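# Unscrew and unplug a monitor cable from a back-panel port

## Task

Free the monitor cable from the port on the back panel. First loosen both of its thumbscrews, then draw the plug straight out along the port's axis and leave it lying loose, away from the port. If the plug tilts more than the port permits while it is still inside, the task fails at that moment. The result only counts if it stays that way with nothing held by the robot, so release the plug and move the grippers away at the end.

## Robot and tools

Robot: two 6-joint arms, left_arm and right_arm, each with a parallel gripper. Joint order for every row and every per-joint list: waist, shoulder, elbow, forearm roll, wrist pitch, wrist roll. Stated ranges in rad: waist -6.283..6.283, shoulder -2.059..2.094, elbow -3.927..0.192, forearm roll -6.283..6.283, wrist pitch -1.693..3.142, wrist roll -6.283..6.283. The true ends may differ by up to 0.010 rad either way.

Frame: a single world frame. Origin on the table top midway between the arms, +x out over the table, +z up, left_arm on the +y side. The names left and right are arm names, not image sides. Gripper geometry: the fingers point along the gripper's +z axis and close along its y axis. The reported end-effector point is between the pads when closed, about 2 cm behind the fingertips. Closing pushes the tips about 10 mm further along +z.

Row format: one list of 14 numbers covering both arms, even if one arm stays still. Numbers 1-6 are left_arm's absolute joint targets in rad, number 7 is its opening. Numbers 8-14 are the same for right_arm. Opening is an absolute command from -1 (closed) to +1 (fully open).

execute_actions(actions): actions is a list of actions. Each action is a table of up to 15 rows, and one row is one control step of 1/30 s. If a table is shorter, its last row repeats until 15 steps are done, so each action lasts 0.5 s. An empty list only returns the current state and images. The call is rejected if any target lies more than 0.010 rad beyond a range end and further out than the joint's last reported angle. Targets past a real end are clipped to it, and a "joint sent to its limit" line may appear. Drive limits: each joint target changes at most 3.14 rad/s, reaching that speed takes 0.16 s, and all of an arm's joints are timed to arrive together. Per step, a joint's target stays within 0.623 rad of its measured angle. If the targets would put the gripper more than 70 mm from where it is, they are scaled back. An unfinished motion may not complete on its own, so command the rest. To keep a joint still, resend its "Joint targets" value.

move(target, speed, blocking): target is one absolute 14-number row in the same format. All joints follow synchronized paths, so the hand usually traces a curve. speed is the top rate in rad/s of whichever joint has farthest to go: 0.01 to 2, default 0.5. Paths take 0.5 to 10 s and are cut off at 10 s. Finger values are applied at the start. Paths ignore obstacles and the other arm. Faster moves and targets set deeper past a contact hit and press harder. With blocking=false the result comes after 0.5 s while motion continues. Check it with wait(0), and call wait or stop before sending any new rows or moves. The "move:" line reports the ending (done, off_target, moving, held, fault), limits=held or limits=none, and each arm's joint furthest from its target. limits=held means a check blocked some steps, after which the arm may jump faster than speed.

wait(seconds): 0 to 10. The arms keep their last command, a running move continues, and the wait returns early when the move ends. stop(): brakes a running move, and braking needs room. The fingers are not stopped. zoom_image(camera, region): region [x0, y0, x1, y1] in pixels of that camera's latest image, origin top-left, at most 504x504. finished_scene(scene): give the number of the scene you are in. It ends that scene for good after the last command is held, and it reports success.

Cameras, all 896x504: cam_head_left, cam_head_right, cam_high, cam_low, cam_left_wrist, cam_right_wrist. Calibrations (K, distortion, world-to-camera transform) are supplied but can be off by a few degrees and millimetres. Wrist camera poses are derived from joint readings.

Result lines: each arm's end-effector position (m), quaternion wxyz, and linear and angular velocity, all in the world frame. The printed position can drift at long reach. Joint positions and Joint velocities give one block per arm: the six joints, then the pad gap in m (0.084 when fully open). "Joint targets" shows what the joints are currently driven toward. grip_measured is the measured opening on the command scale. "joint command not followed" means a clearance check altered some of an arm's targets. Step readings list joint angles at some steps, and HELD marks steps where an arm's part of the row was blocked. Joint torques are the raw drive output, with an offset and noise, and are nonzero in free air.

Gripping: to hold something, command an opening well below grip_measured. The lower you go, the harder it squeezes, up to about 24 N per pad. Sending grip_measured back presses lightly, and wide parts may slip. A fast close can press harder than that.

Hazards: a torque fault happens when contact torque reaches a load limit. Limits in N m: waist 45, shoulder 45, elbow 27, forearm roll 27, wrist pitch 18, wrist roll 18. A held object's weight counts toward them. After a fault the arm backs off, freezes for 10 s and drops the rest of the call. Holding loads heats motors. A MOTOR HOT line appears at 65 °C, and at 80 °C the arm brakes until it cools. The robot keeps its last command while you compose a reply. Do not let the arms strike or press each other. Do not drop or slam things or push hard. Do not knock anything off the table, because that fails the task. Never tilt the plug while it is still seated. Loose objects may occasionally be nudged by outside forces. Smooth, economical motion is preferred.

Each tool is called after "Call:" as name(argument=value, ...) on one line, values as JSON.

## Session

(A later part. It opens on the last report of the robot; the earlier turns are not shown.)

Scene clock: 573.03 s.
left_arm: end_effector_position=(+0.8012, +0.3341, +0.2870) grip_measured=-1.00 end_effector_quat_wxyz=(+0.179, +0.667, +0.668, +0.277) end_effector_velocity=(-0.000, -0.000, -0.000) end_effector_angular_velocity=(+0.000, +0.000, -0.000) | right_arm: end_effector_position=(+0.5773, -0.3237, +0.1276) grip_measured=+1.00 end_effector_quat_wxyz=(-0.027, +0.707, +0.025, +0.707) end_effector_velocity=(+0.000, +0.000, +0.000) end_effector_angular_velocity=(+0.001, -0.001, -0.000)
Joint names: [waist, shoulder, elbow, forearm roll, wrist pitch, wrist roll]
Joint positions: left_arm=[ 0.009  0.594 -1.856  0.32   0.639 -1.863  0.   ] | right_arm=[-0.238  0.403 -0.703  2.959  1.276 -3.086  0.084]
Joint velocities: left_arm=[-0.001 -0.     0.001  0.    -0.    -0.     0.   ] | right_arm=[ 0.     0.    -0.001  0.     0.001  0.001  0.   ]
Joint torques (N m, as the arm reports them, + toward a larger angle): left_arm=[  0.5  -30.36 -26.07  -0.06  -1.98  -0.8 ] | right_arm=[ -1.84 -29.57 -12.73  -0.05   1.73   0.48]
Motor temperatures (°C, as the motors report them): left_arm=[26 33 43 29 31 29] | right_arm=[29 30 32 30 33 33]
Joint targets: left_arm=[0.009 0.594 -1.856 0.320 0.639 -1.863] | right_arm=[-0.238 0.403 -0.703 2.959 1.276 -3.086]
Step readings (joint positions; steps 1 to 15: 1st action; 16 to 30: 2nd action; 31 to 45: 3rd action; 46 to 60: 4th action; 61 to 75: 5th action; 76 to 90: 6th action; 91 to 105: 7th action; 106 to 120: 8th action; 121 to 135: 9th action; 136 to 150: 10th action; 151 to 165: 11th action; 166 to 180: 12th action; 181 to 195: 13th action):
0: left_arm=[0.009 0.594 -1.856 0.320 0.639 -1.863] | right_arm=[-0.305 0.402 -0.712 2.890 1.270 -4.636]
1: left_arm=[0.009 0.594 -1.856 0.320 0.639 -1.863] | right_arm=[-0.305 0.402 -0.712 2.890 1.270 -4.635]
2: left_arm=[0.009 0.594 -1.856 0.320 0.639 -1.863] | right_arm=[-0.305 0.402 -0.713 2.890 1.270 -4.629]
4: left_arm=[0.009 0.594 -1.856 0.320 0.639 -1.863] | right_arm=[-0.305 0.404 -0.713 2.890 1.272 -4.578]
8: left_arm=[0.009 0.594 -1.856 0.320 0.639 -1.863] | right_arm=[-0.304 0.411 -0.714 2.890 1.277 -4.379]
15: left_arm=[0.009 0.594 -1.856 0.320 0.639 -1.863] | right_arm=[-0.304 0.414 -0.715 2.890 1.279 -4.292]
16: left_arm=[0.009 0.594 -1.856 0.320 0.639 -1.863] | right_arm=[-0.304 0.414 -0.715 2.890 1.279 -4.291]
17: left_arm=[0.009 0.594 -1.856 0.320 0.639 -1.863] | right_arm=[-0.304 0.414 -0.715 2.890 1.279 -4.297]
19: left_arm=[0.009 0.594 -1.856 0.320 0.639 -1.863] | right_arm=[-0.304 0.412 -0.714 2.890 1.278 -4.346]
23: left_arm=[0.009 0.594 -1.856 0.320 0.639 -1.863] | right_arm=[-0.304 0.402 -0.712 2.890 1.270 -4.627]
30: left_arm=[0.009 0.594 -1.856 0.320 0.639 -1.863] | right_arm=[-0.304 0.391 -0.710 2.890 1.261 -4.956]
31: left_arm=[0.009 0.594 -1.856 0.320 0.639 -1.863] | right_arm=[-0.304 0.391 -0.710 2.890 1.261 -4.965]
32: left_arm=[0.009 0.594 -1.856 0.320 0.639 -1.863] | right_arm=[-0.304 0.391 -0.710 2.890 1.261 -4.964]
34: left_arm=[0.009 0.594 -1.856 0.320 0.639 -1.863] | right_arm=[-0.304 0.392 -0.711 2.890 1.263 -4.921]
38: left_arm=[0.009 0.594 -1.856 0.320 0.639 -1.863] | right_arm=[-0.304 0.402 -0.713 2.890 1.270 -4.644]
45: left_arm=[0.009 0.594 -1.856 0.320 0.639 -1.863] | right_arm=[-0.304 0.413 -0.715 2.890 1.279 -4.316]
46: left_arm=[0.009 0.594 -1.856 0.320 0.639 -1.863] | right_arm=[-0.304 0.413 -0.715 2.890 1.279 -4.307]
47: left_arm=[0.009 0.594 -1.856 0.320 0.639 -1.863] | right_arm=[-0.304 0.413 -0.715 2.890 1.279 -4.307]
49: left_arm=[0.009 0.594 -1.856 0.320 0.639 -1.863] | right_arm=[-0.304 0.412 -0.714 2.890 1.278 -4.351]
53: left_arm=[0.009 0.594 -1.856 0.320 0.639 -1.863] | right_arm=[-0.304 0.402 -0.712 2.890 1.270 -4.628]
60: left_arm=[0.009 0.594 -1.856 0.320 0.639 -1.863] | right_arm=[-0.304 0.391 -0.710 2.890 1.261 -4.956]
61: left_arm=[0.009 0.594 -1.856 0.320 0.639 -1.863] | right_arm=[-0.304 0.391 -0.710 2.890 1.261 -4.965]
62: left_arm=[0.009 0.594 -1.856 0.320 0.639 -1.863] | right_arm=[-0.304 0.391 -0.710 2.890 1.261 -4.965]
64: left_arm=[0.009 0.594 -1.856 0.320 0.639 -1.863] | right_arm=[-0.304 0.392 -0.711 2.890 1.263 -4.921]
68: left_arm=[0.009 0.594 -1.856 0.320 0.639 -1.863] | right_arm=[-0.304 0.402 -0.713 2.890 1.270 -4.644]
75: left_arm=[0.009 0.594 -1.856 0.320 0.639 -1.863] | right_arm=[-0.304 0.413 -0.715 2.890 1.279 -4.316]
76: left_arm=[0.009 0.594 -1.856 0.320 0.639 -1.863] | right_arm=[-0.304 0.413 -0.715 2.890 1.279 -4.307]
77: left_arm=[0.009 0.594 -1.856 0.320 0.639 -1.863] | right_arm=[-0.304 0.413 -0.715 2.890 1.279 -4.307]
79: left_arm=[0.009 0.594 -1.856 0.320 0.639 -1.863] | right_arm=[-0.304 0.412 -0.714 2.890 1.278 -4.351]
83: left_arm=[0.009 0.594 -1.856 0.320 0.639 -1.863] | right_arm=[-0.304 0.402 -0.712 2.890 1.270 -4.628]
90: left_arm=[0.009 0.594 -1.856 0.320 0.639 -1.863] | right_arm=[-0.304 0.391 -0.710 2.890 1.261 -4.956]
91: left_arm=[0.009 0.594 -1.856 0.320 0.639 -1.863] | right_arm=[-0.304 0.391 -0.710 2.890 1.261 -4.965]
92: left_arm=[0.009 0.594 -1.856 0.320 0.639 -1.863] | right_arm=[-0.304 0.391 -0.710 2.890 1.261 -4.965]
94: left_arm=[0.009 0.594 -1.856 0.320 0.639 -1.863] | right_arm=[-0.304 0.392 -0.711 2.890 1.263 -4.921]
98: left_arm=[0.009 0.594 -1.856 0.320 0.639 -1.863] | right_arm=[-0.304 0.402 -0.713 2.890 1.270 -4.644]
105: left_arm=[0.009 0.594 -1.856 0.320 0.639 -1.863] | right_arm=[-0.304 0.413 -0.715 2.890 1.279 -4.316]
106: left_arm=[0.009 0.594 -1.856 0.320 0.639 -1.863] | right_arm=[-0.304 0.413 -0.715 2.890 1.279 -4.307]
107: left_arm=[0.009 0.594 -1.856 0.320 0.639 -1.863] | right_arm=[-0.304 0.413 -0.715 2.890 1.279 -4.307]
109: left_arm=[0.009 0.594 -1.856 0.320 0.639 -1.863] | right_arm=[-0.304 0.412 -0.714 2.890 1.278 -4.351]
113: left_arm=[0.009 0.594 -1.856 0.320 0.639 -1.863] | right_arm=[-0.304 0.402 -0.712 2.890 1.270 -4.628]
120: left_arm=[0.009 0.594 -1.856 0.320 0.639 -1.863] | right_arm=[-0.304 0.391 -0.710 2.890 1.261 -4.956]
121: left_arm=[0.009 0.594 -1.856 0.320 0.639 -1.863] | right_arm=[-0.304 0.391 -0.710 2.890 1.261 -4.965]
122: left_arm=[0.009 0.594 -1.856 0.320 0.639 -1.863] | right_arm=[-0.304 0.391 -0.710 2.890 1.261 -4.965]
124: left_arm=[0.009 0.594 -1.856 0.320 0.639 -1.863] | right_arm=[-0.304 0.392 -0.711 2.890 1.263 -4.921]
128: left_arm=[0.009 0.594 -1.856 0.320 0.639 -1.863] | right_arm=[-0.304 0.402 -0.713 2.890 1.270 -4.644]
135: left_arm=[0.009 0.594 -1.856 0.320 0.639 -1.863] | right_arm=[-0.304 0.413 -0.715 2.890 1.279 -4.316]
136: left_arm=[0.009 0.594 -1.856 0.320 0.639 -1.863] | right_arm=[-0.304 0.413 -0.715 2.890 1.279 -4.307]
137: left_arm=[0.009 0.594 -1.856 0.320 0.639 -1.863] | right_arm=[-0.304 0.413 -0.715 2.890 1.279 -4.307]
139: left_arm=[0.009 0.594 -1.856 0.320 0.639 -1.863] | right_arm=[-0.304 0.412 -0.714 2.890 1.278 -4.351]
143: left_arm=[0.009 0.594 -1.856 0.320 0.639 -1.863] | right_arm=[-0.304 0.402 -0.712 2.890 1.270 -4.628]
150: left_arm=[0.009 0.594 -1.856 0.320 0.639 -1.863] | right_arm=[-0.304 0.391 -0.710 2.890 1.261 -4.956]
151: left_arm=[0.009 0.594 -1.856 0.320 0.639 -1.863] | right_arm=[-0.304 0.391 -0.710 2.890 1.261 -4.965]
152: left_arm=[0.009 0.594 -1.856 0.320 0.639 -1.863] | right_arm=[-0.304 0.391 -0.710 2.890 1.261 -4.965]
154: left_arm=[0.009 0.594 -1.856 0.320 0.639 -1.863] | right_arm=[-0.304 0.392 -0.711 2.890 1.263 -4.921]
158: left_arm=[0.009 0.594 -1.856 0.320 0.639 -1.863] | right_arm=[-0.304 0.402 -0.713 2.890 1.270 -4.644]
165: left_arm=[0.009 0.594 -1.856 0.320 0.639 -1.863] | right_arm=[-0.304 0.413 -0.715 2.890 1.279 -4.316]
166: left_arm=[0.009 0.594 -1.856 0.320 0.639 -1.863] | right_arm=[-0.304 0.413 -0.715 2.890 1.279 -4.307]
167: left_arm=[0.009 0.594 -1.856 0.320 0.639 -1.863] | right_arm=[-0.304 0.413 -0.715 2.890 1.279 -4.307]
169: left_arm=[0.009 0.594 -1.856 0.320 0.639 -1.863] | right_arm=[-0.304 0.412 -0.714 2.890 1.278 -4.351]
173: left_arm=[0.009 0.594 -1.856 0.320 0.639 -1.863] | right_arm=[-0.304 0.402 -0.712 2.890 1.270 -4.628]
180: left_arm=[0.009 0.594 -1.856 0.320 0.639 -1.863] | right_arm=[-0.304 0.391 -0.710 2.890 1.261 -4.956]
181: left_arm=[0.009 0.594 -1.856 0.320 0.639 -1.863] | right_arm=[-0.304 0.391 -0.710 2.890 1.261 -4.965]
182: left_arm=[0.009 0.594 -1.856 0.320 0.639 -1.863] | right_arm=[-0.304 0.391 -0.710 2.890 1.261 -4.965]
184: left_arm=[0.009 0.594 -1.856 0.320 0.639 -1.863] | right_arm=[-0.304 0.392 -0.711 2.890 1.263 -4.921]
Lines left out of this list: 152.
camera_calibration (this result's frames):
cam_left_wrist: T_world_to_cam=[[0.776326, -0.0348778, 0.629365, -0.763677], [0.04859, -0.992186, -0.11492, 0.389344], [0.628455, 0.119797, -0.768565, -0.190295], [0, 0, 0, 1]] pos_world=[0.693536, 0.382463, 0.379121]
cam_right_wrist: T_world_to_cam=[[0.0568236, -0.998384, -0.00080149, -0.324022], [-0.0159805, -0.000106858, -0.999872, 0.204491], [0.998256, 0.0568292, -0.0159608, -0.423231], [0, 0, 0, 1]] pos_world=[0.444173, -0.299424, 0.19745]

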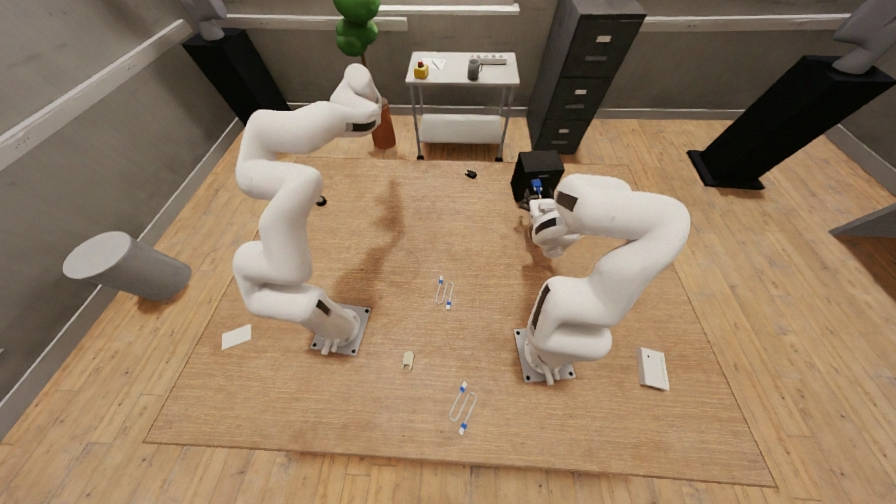

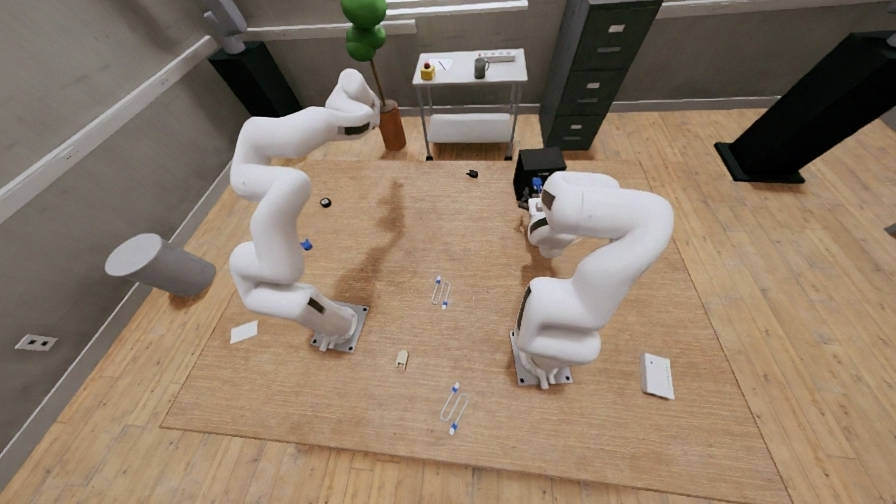

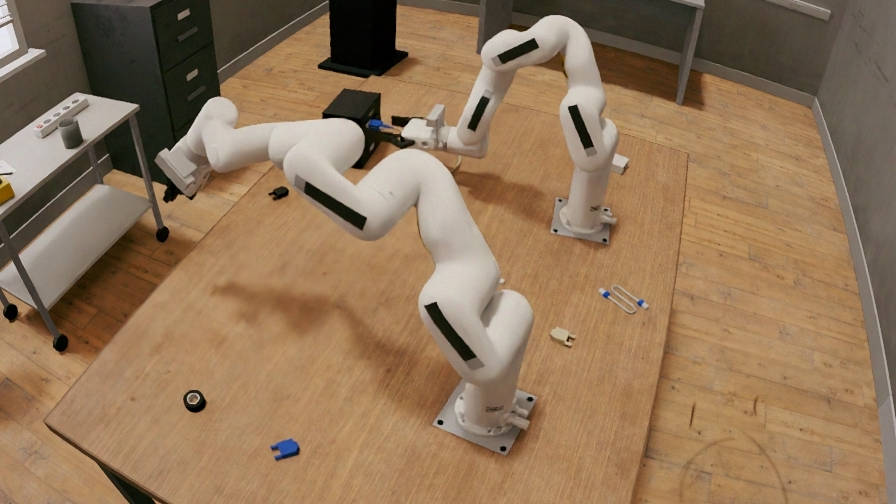

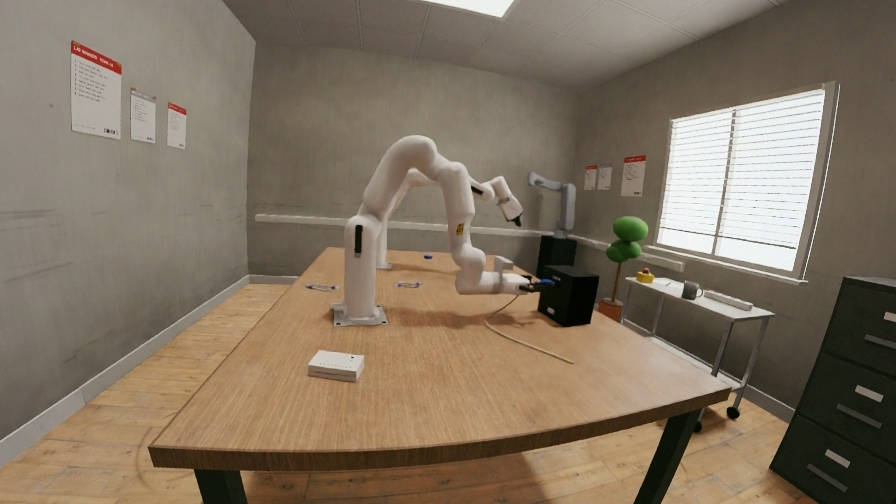

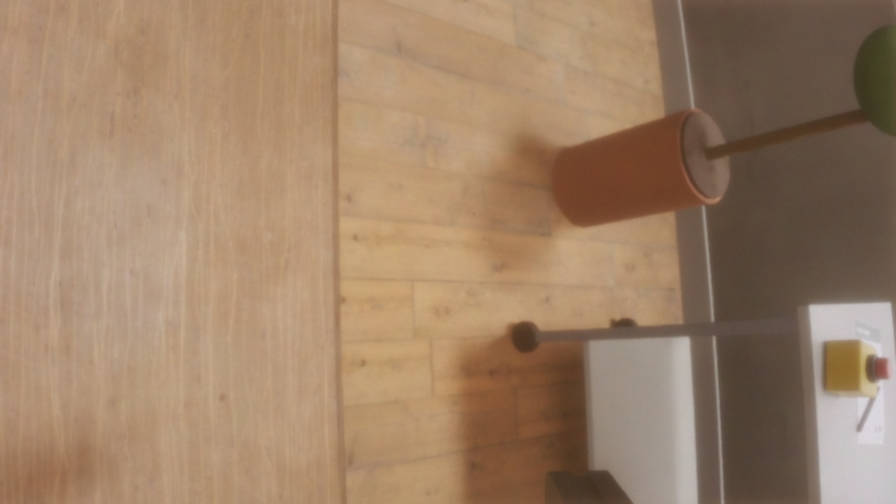

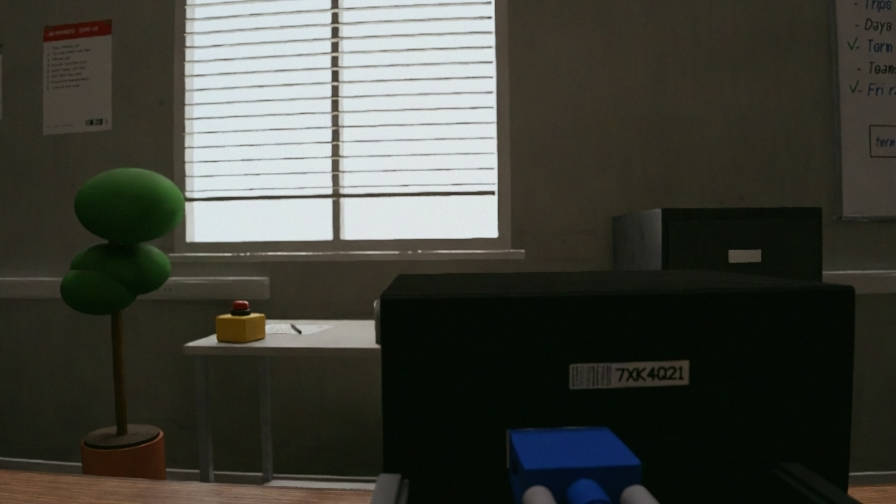

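Call:
move(target=[0.009,0.594,-1.856,0.32,0.639,-1.863,-1,-0.232,0.426,-0.7467,2.9643,1.2548,-3.0845,-0.1], speed=0.1)

Call:
move(target=[0.009,0.594,-1.856,0.32,0.639,-1.863,-1,-0.232,0.426,-0.7467,2.9643,1.2548,-3.0845,-0.6])

Call:
move(target=[0.009,0.594,-1.856,0.32,0.639,-1.863,-1,-0.2342,0.4183,-0.7321,2.9625,1.2619,-3.085,-0.6], speed=0.015)

Scene clock: 584.67 s.
left_arm: end_effector_position=(+0.8012, +0.3341, +0.2870) grip_measured=-1.00 end_effector_quat_wxyz=(+0.179, +0.667, +0.668, +0.277) end_effector_velocity=(-0.000, +0.000, +0.001) end_effector_angular_velocity=(+0.000, -0.001, +0.000) | right_arm: end_effector_position=(+0.5890, -0.3230, +0.1272) grip_measured=-0.11 end_effector_quat_wxyz=(-0.026, +0.707, +0.025, +0.706) end_effector_velocity=(+0.001, -0.001, +0.001) end_effector_angular_velocity=(-0.001, -0.002, -0.002)
Joint names: [waist, shoulder, elbow, forearm roll, wrist pitch, wrist roll]
Joint positions: left_arm=[ 0.009  0.594 -1.856  0.32   0.639 -1.863  0.   ] | right_arm=[-0.232  0.426 -0.746  2.964  1.255 -3.085  0.039]
Joint velocities: left_arm=[ 0.001 -0.002  0.    -0.     0.     0.001  0.   ] | right_arm=[-0.001  0.001 -0.003  0.001 -0.    -0.001  0.   ]
Joint torques (N m, as the arm reports them, + toward a larger angle): left_arm=[  0.26 -29.85 -25.9    0.39  -1.84  -0.75] | right_arm=[ -2.15 -32.26 -15.34  -0.23   2.35   0.33]
Motor temperatures (°C, as the motors report them): left_arm=[26 33 43 29 31 29] | right_arm=[29 30 32 30 33 33]
Joint targets: left_arm=[0.009 0.594 -1.856 0.320 0.639 -1.863] | right_arm=[-0.232 0.426 -0.747 2.964 1.255 -3.085]
move: done; limits=none; left_arm: farthest joint: the waist, 0.000 radians from its target (0.000 radians at the start); right_arm: farthest joint: the elbow, 0.001 radians from its target (0.044 radians at the start)
camera_calibration (this result's frames):
cam_left_wrist: T_world_to_cam=[[0.776327, -0.034878, 0.629365, -0.763677], [0.0485899, -0.992186, -0.114921, 0.389344], [0.628455, 0.119797, -0.768565, -0.190295], [0, 0, 0, 1]] pos_world=[0.693536, 0.382463, 0.379121]
cam_right_wrist: T_world_to_cam=[[0.056662, -0.998393, -0.00040694, -0.323934], [-0.0169996, -0.000557246, -0.999855, 0.204711], [0.998249, 0.0566607, -0.0170039, -0.43487], [0, 0, 0, 1]] pos_world=[0.455943, -0.298659, 0.197155]

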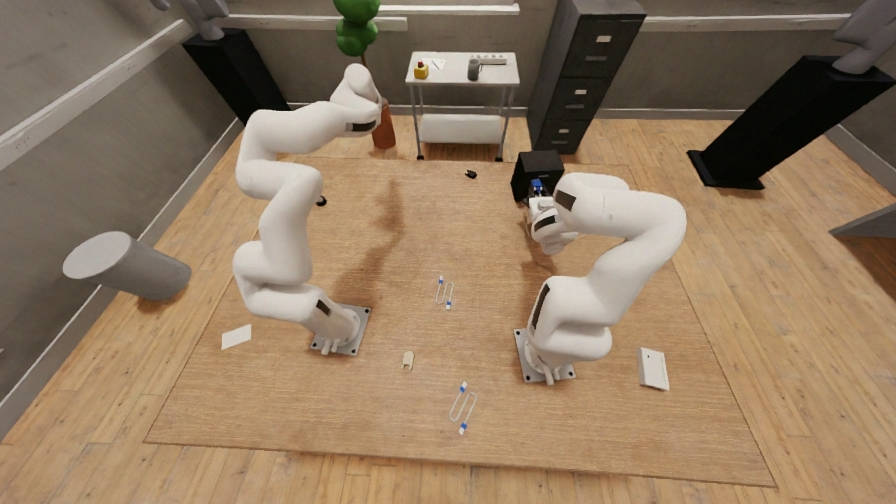

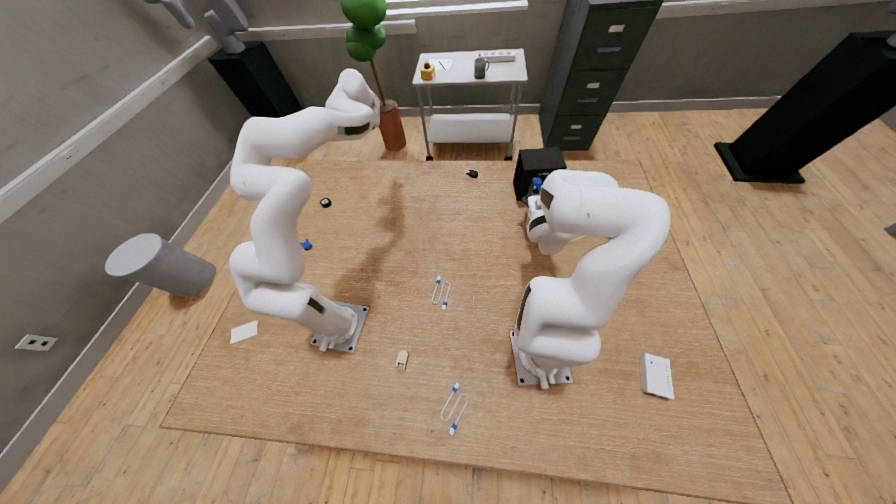

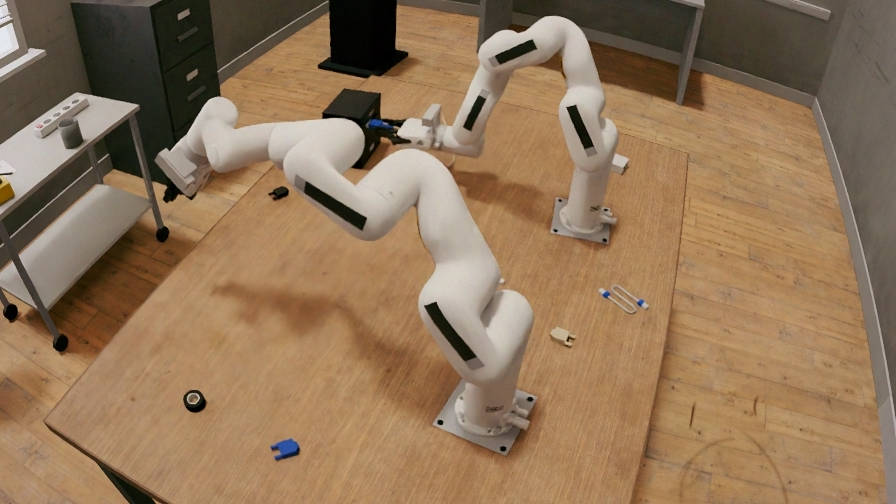

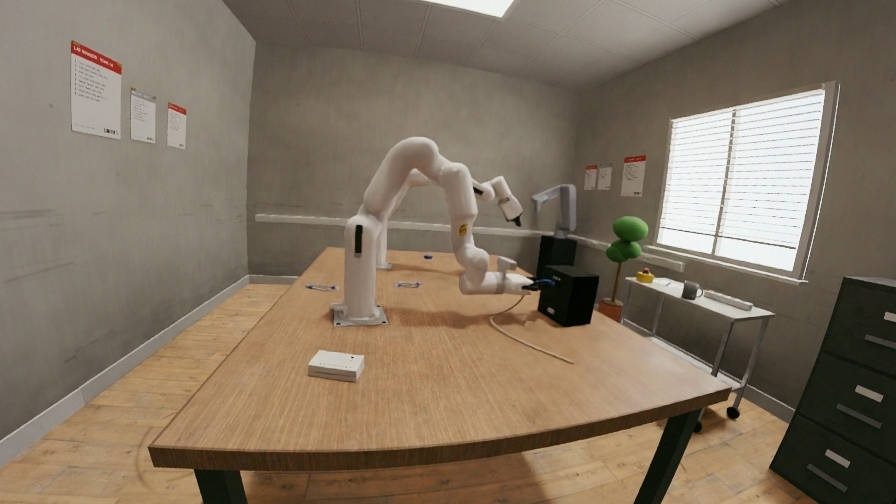

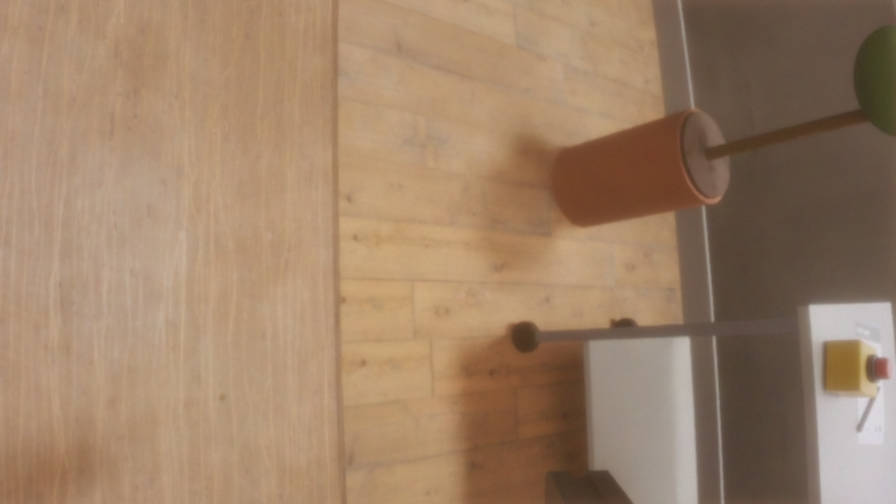

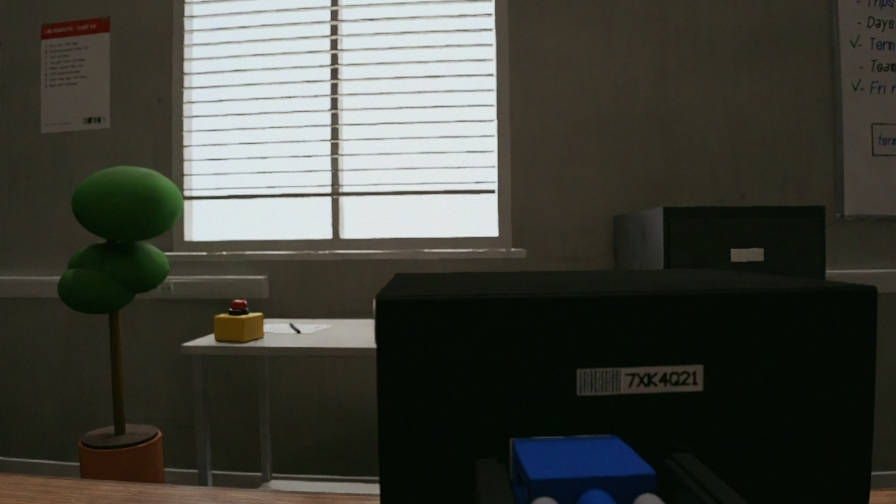

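Scene clock: 585.37 s.
left_arm: end_effector_position=(+0.8012, +0.3341, +0.2870) grip_measured=-1.00 end_effector_quat_wxyz=(+0.179, +0.667, +0.668, +0.277) end_effector_velocity=(+0.000, -0.001, -0.000) end_effector_angular_velocity=(+0.000, +0.000, -0.002) | right_arm: end_effector_position=(+0.5889, -0.3236, +0.1271) grip_measured=-0.29 end_effector_quat_wxyz=(-0.026, +0.707, +0.025, +0.706) end_effector_velocity=(+0.000, +0.001, +0.000) end_effector_angular_velocity=(-0.002, -0.002, +0.001)
Joint names: [waist, shoulder, elbow, forearm roll, wrist pitch, wrist roll]
Joint positions: left_arm=[ 0.009  0.594 -1.856  0.32   0.639 -1.863  0.   ] | right_arm=[-0.233  0.426 -0.746  2.965  1.255 -3.084  0.031]
Joint velocities: left_arm=[-0.002  0.001 -0.     0.    -0.     0.     0.   ] | right_arm=[ 0.001  0.    -0.    -0.     0.001 -0.002 -0.   ]
Joint torques (N m, as the arm reports them, + toward a larger angle): left_arm=[  0.56 -30.41 -26.18   0.15  -1.72  -0.49] | right_arm=[  6.38 -33.1  -18.    -1.63   2.66   0.4 ]
Motor temperatures (°C, as the motors report them): left_arm=[26 33 43 29 31 29] | right_arm=[29 30 32 30 33 33]
Joint targets: left_arm=[0.009 0.594 -1.856 0.320 0.639 -1.863] | right_arm=[-0.232 0.426 -0.747 2.964 1.255 -3.085]
move: done; limits=none; left_arm: farthest joint: the waist, 0.000 radians from its target (0.000 radians at the start); right_arm: farthest joint: the waist, 0.001 radians from its target (0.000 radians at the start)
camera_calibration (this result's frames):
cam_left_wrist: T_world_to_cam=[[0.776327, -0.0348779, 0.629365, -0.763677], [0.0485899, -0.992186, -0.114921, 0.389344], [0.628455, 0.119797, -0.768565, -0.190295], [0, 0, 0, 1]] pos_world=[0.693536, 0.382463, 0.379121]
cam_right_wrist: T_world_to_cam=[[0.0551967, -0.998475, -0.00061798, -0.323741], [-0.0172965, -0.000337337, -0.99985, 0.204848], [0.998326, 0.0551992, -0.0172888, -0.435247], [0, 0, 0, 1]] pos_world=[0.455931, -0.299153, 0.197093]

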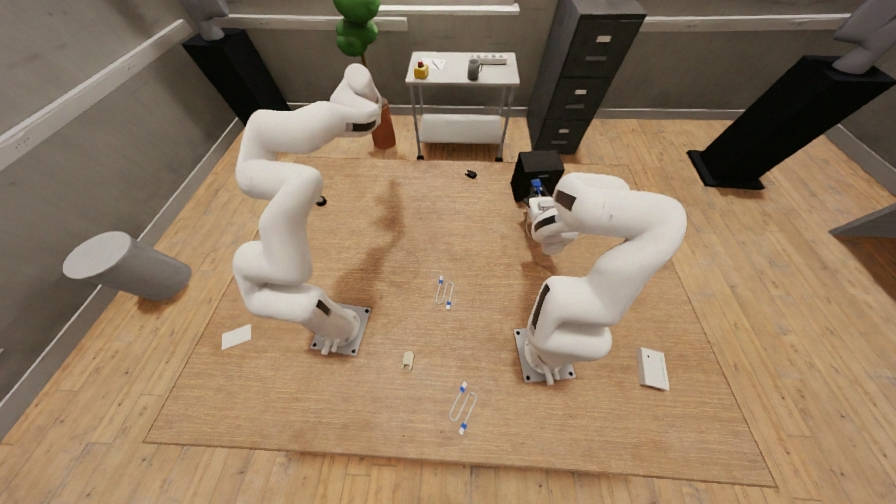

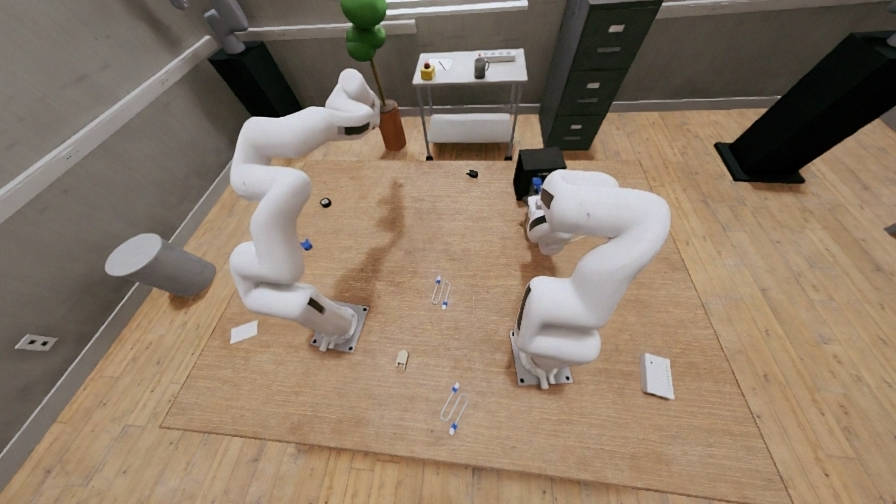

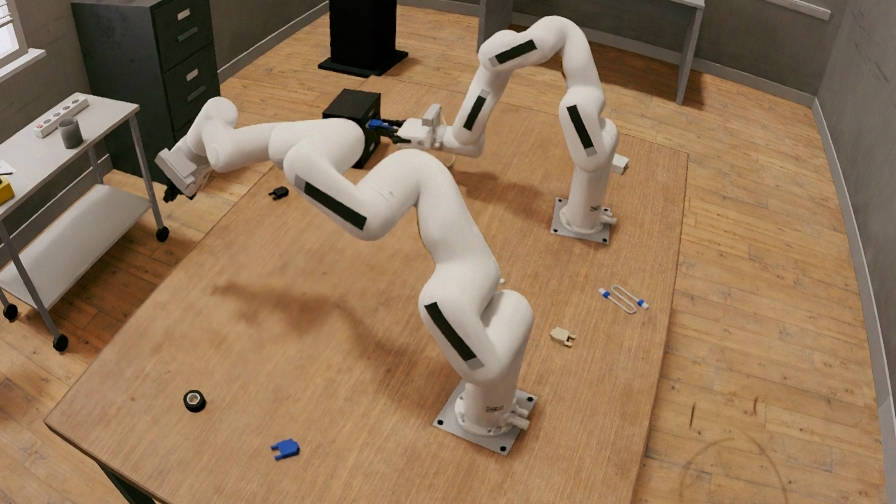

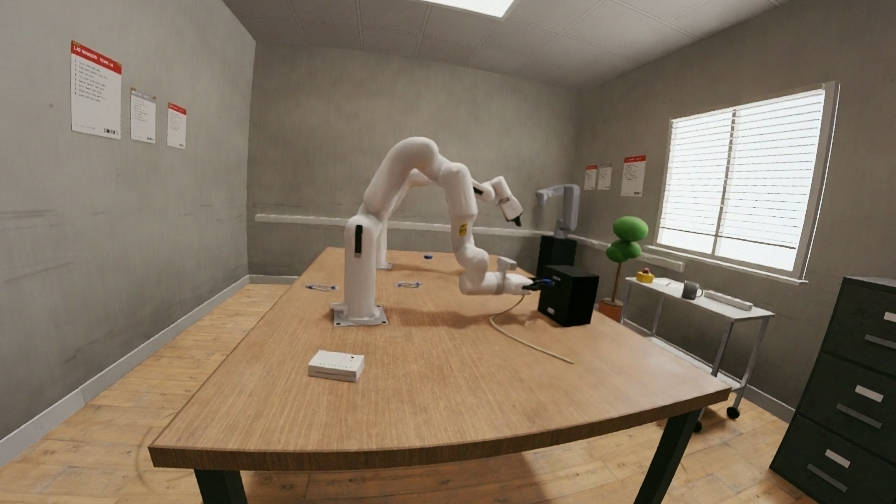

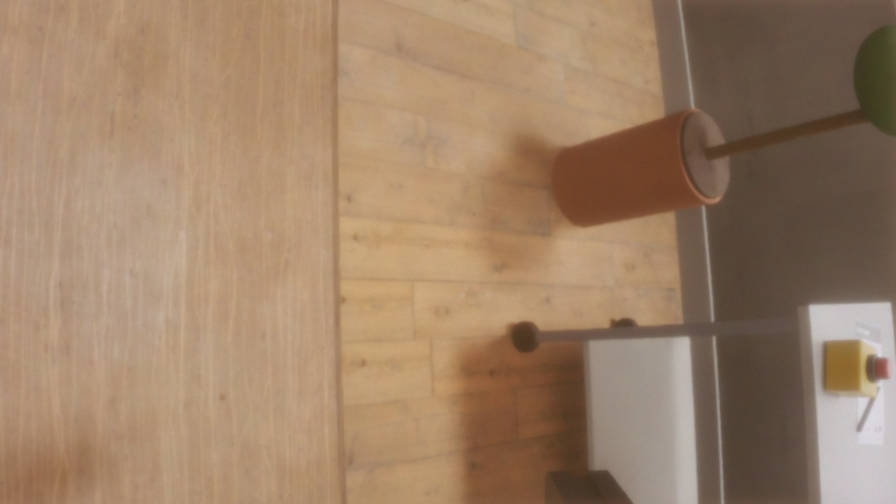

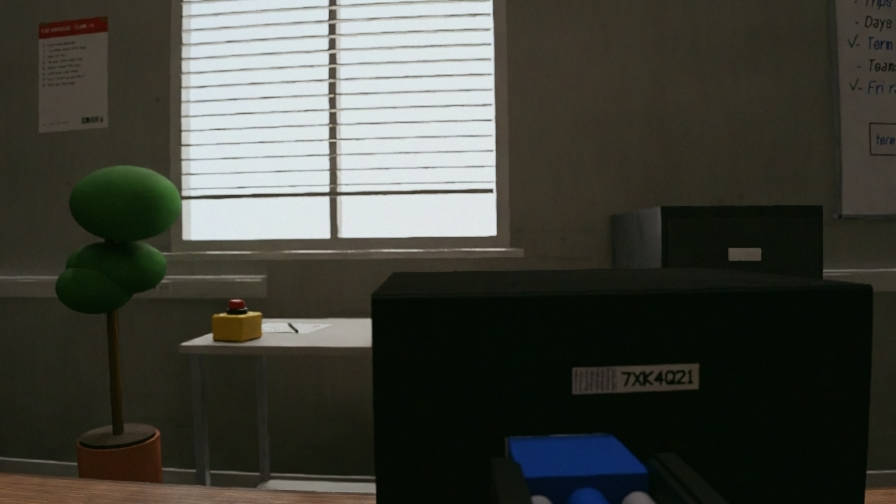

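Scene clock: 586.53 s.
left_arm: end_effector_position=(+0.8012, +0.3341, +0.2870) grip_measured=-1.00 end_effector_quat_wxyz=(+0.179, +0.667, +0.668, +0.277) end_effector_velocity=(-0.000, -0.001, +0.000) end_effector_angular_velocity=(+0.001, +0.000, -0.001) | right_arm: end_effector_position=(+0.5859, -0.3231, +0.1287) grip_measured=-0.29 end_effector_quat_wxyz=(-0.026, +0.706, +0.026, +0.708) end_effector_velocity=(-0.000, -0.000, +0.001) end_effector_angular_velocity=(-0.001, -0.001, -0.000)
Joint names: [waist, shoulder, elbow, forearm roll, wrist pitch, wrist roll]
Joint positions: left_arm=[ 0.009  0.594 -1.856  0.32   0.639 -1.863  0.   ] | right_arm=[-0.234  0.418 -0.734  2.962  1.263 -3.085  0.031]
Joint velocities: left_arm=[-0.001 -0.001  0.001  0.001  0.     0.     0.   ] | right_arm=[-0.001 -0.002  0.001 -0.    -0.    -0.    -0.   ]
Joint torques (N m, as the arm reports them, + toward a larger angle): left_arm=[  0.7  -31.02 -25.55   0.46  -1.93  -0.92] | right_arm=[  1.1  -30.31  -5.59  -1.15   1.82   0.54]
Motor temperatures (°C, as the motors report them): left_arm=[26 33 43 29 31 29] | right_arm=[29 30 32 30 34 33]
Joint targets: left_arm=[0.009 0.594 -1.856 0.320 0.639 -1.863] | right_arm=[-0.234 0.418 -0.732 2.963 1.262 -3.085]
move: done; limits=none; left_arm: farthest joint: the waist, 0.000 radians from its target (0.000 radians at the start); right_arm: farthest joint: the shoulder, 0.001 radians from its target (0.008 radians at the start)
camera_calibration (this result's frames):
cam_left_wrist: T_world_to_cam=[[0.776327, -0.0348778, 0.629365, -0.763677], [0.0485901, -0.992186, -0.114921, 0.389344], [0.628455, 0.119797, -0.768565, -0.190295], [0, 0, 0, 1]] pos_world=[0.693536, 0.382463, 0.379121]
cam_right_wrist: T_world_to_cam=[[0.0570908, -0.998369, -0.000125118, -0.324202], [-0.0133528, -0.000638254, -0.999911, 0.204006], [0.99828, 0.0570874, -0.0133674, -0.432129], [0, 0, 0, 1]] pos_world=[0.452619, -0.298874, 0.198171]

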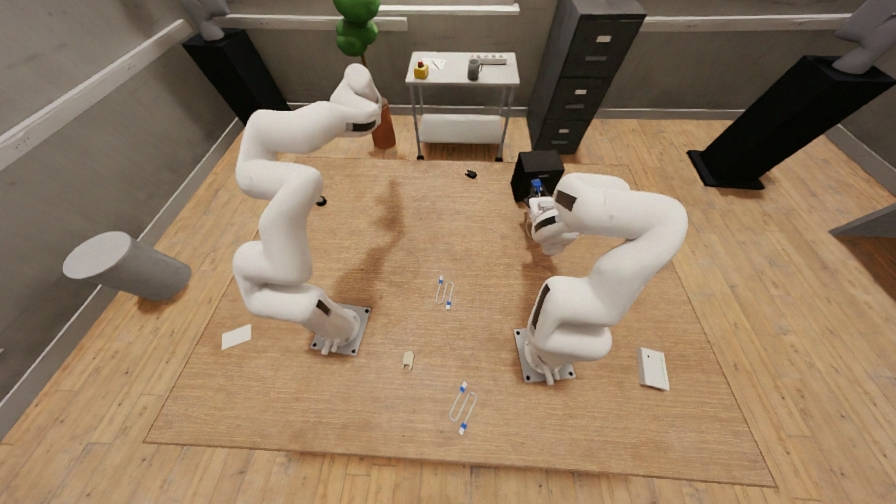

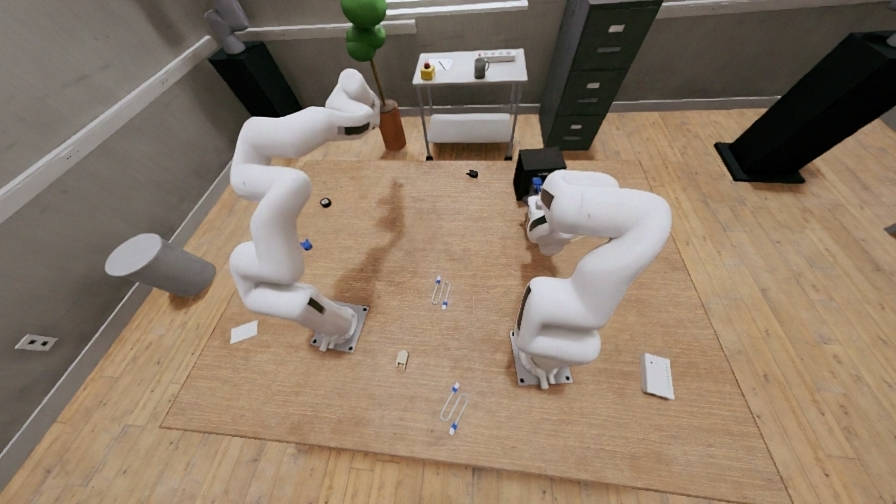

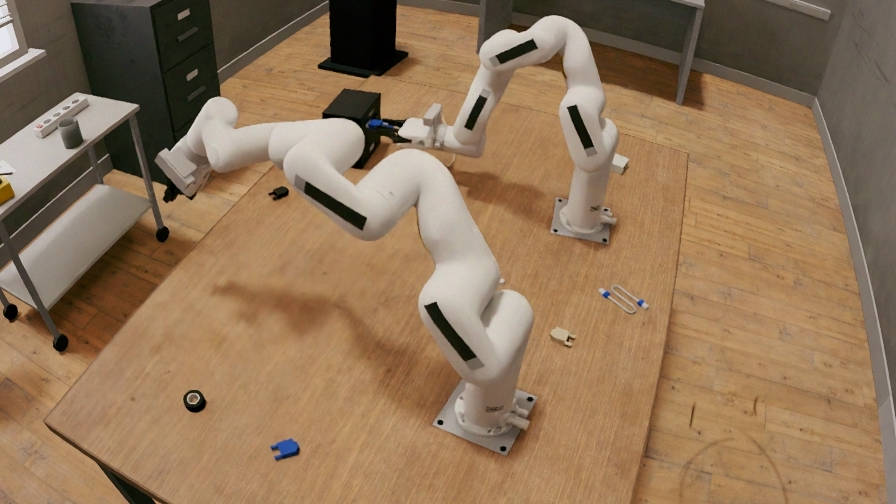

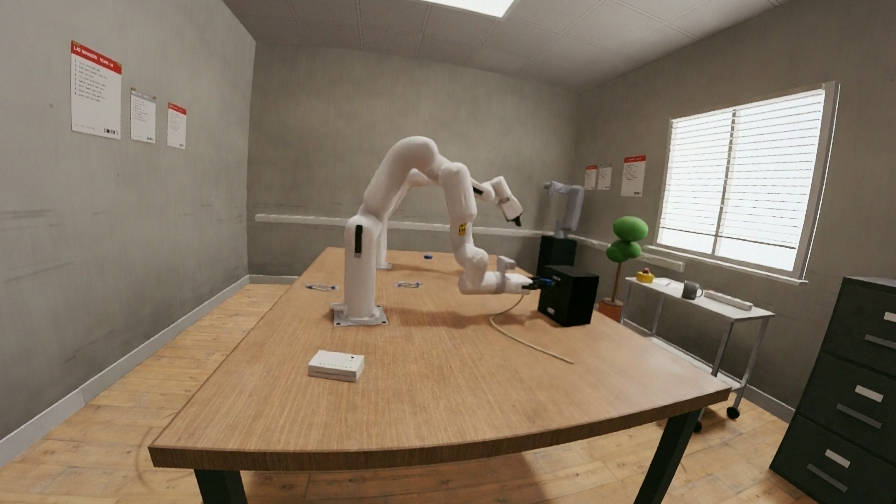

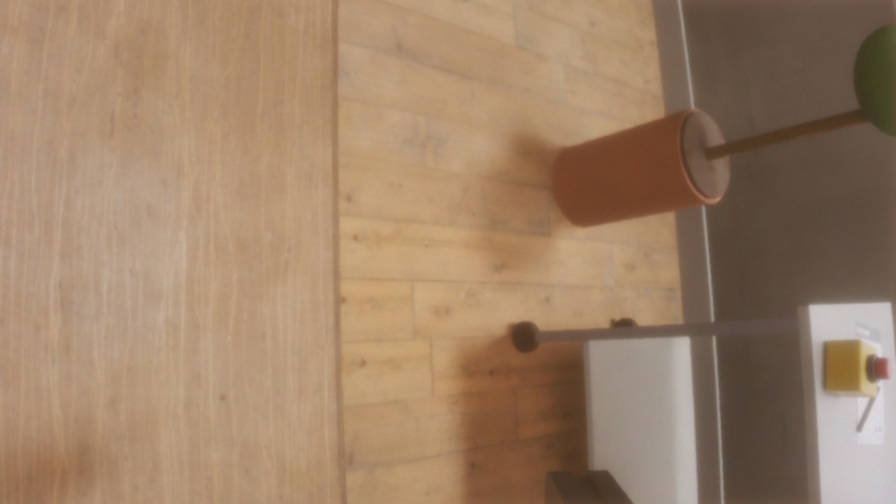

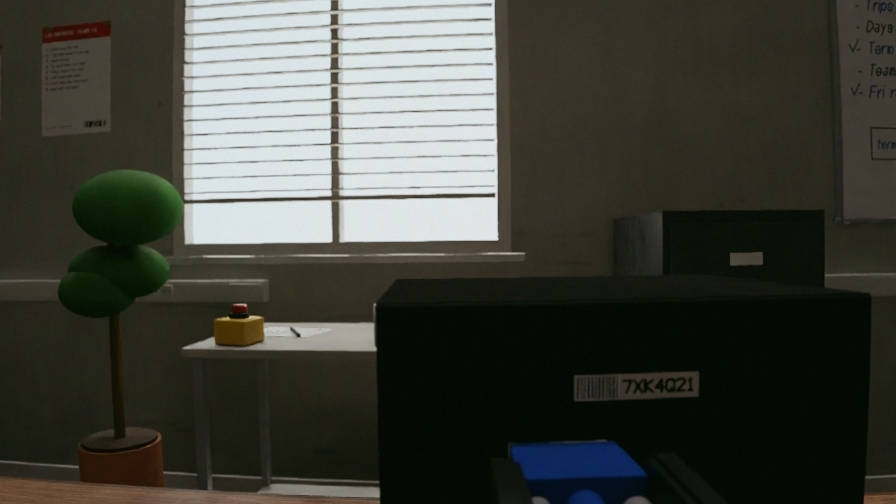

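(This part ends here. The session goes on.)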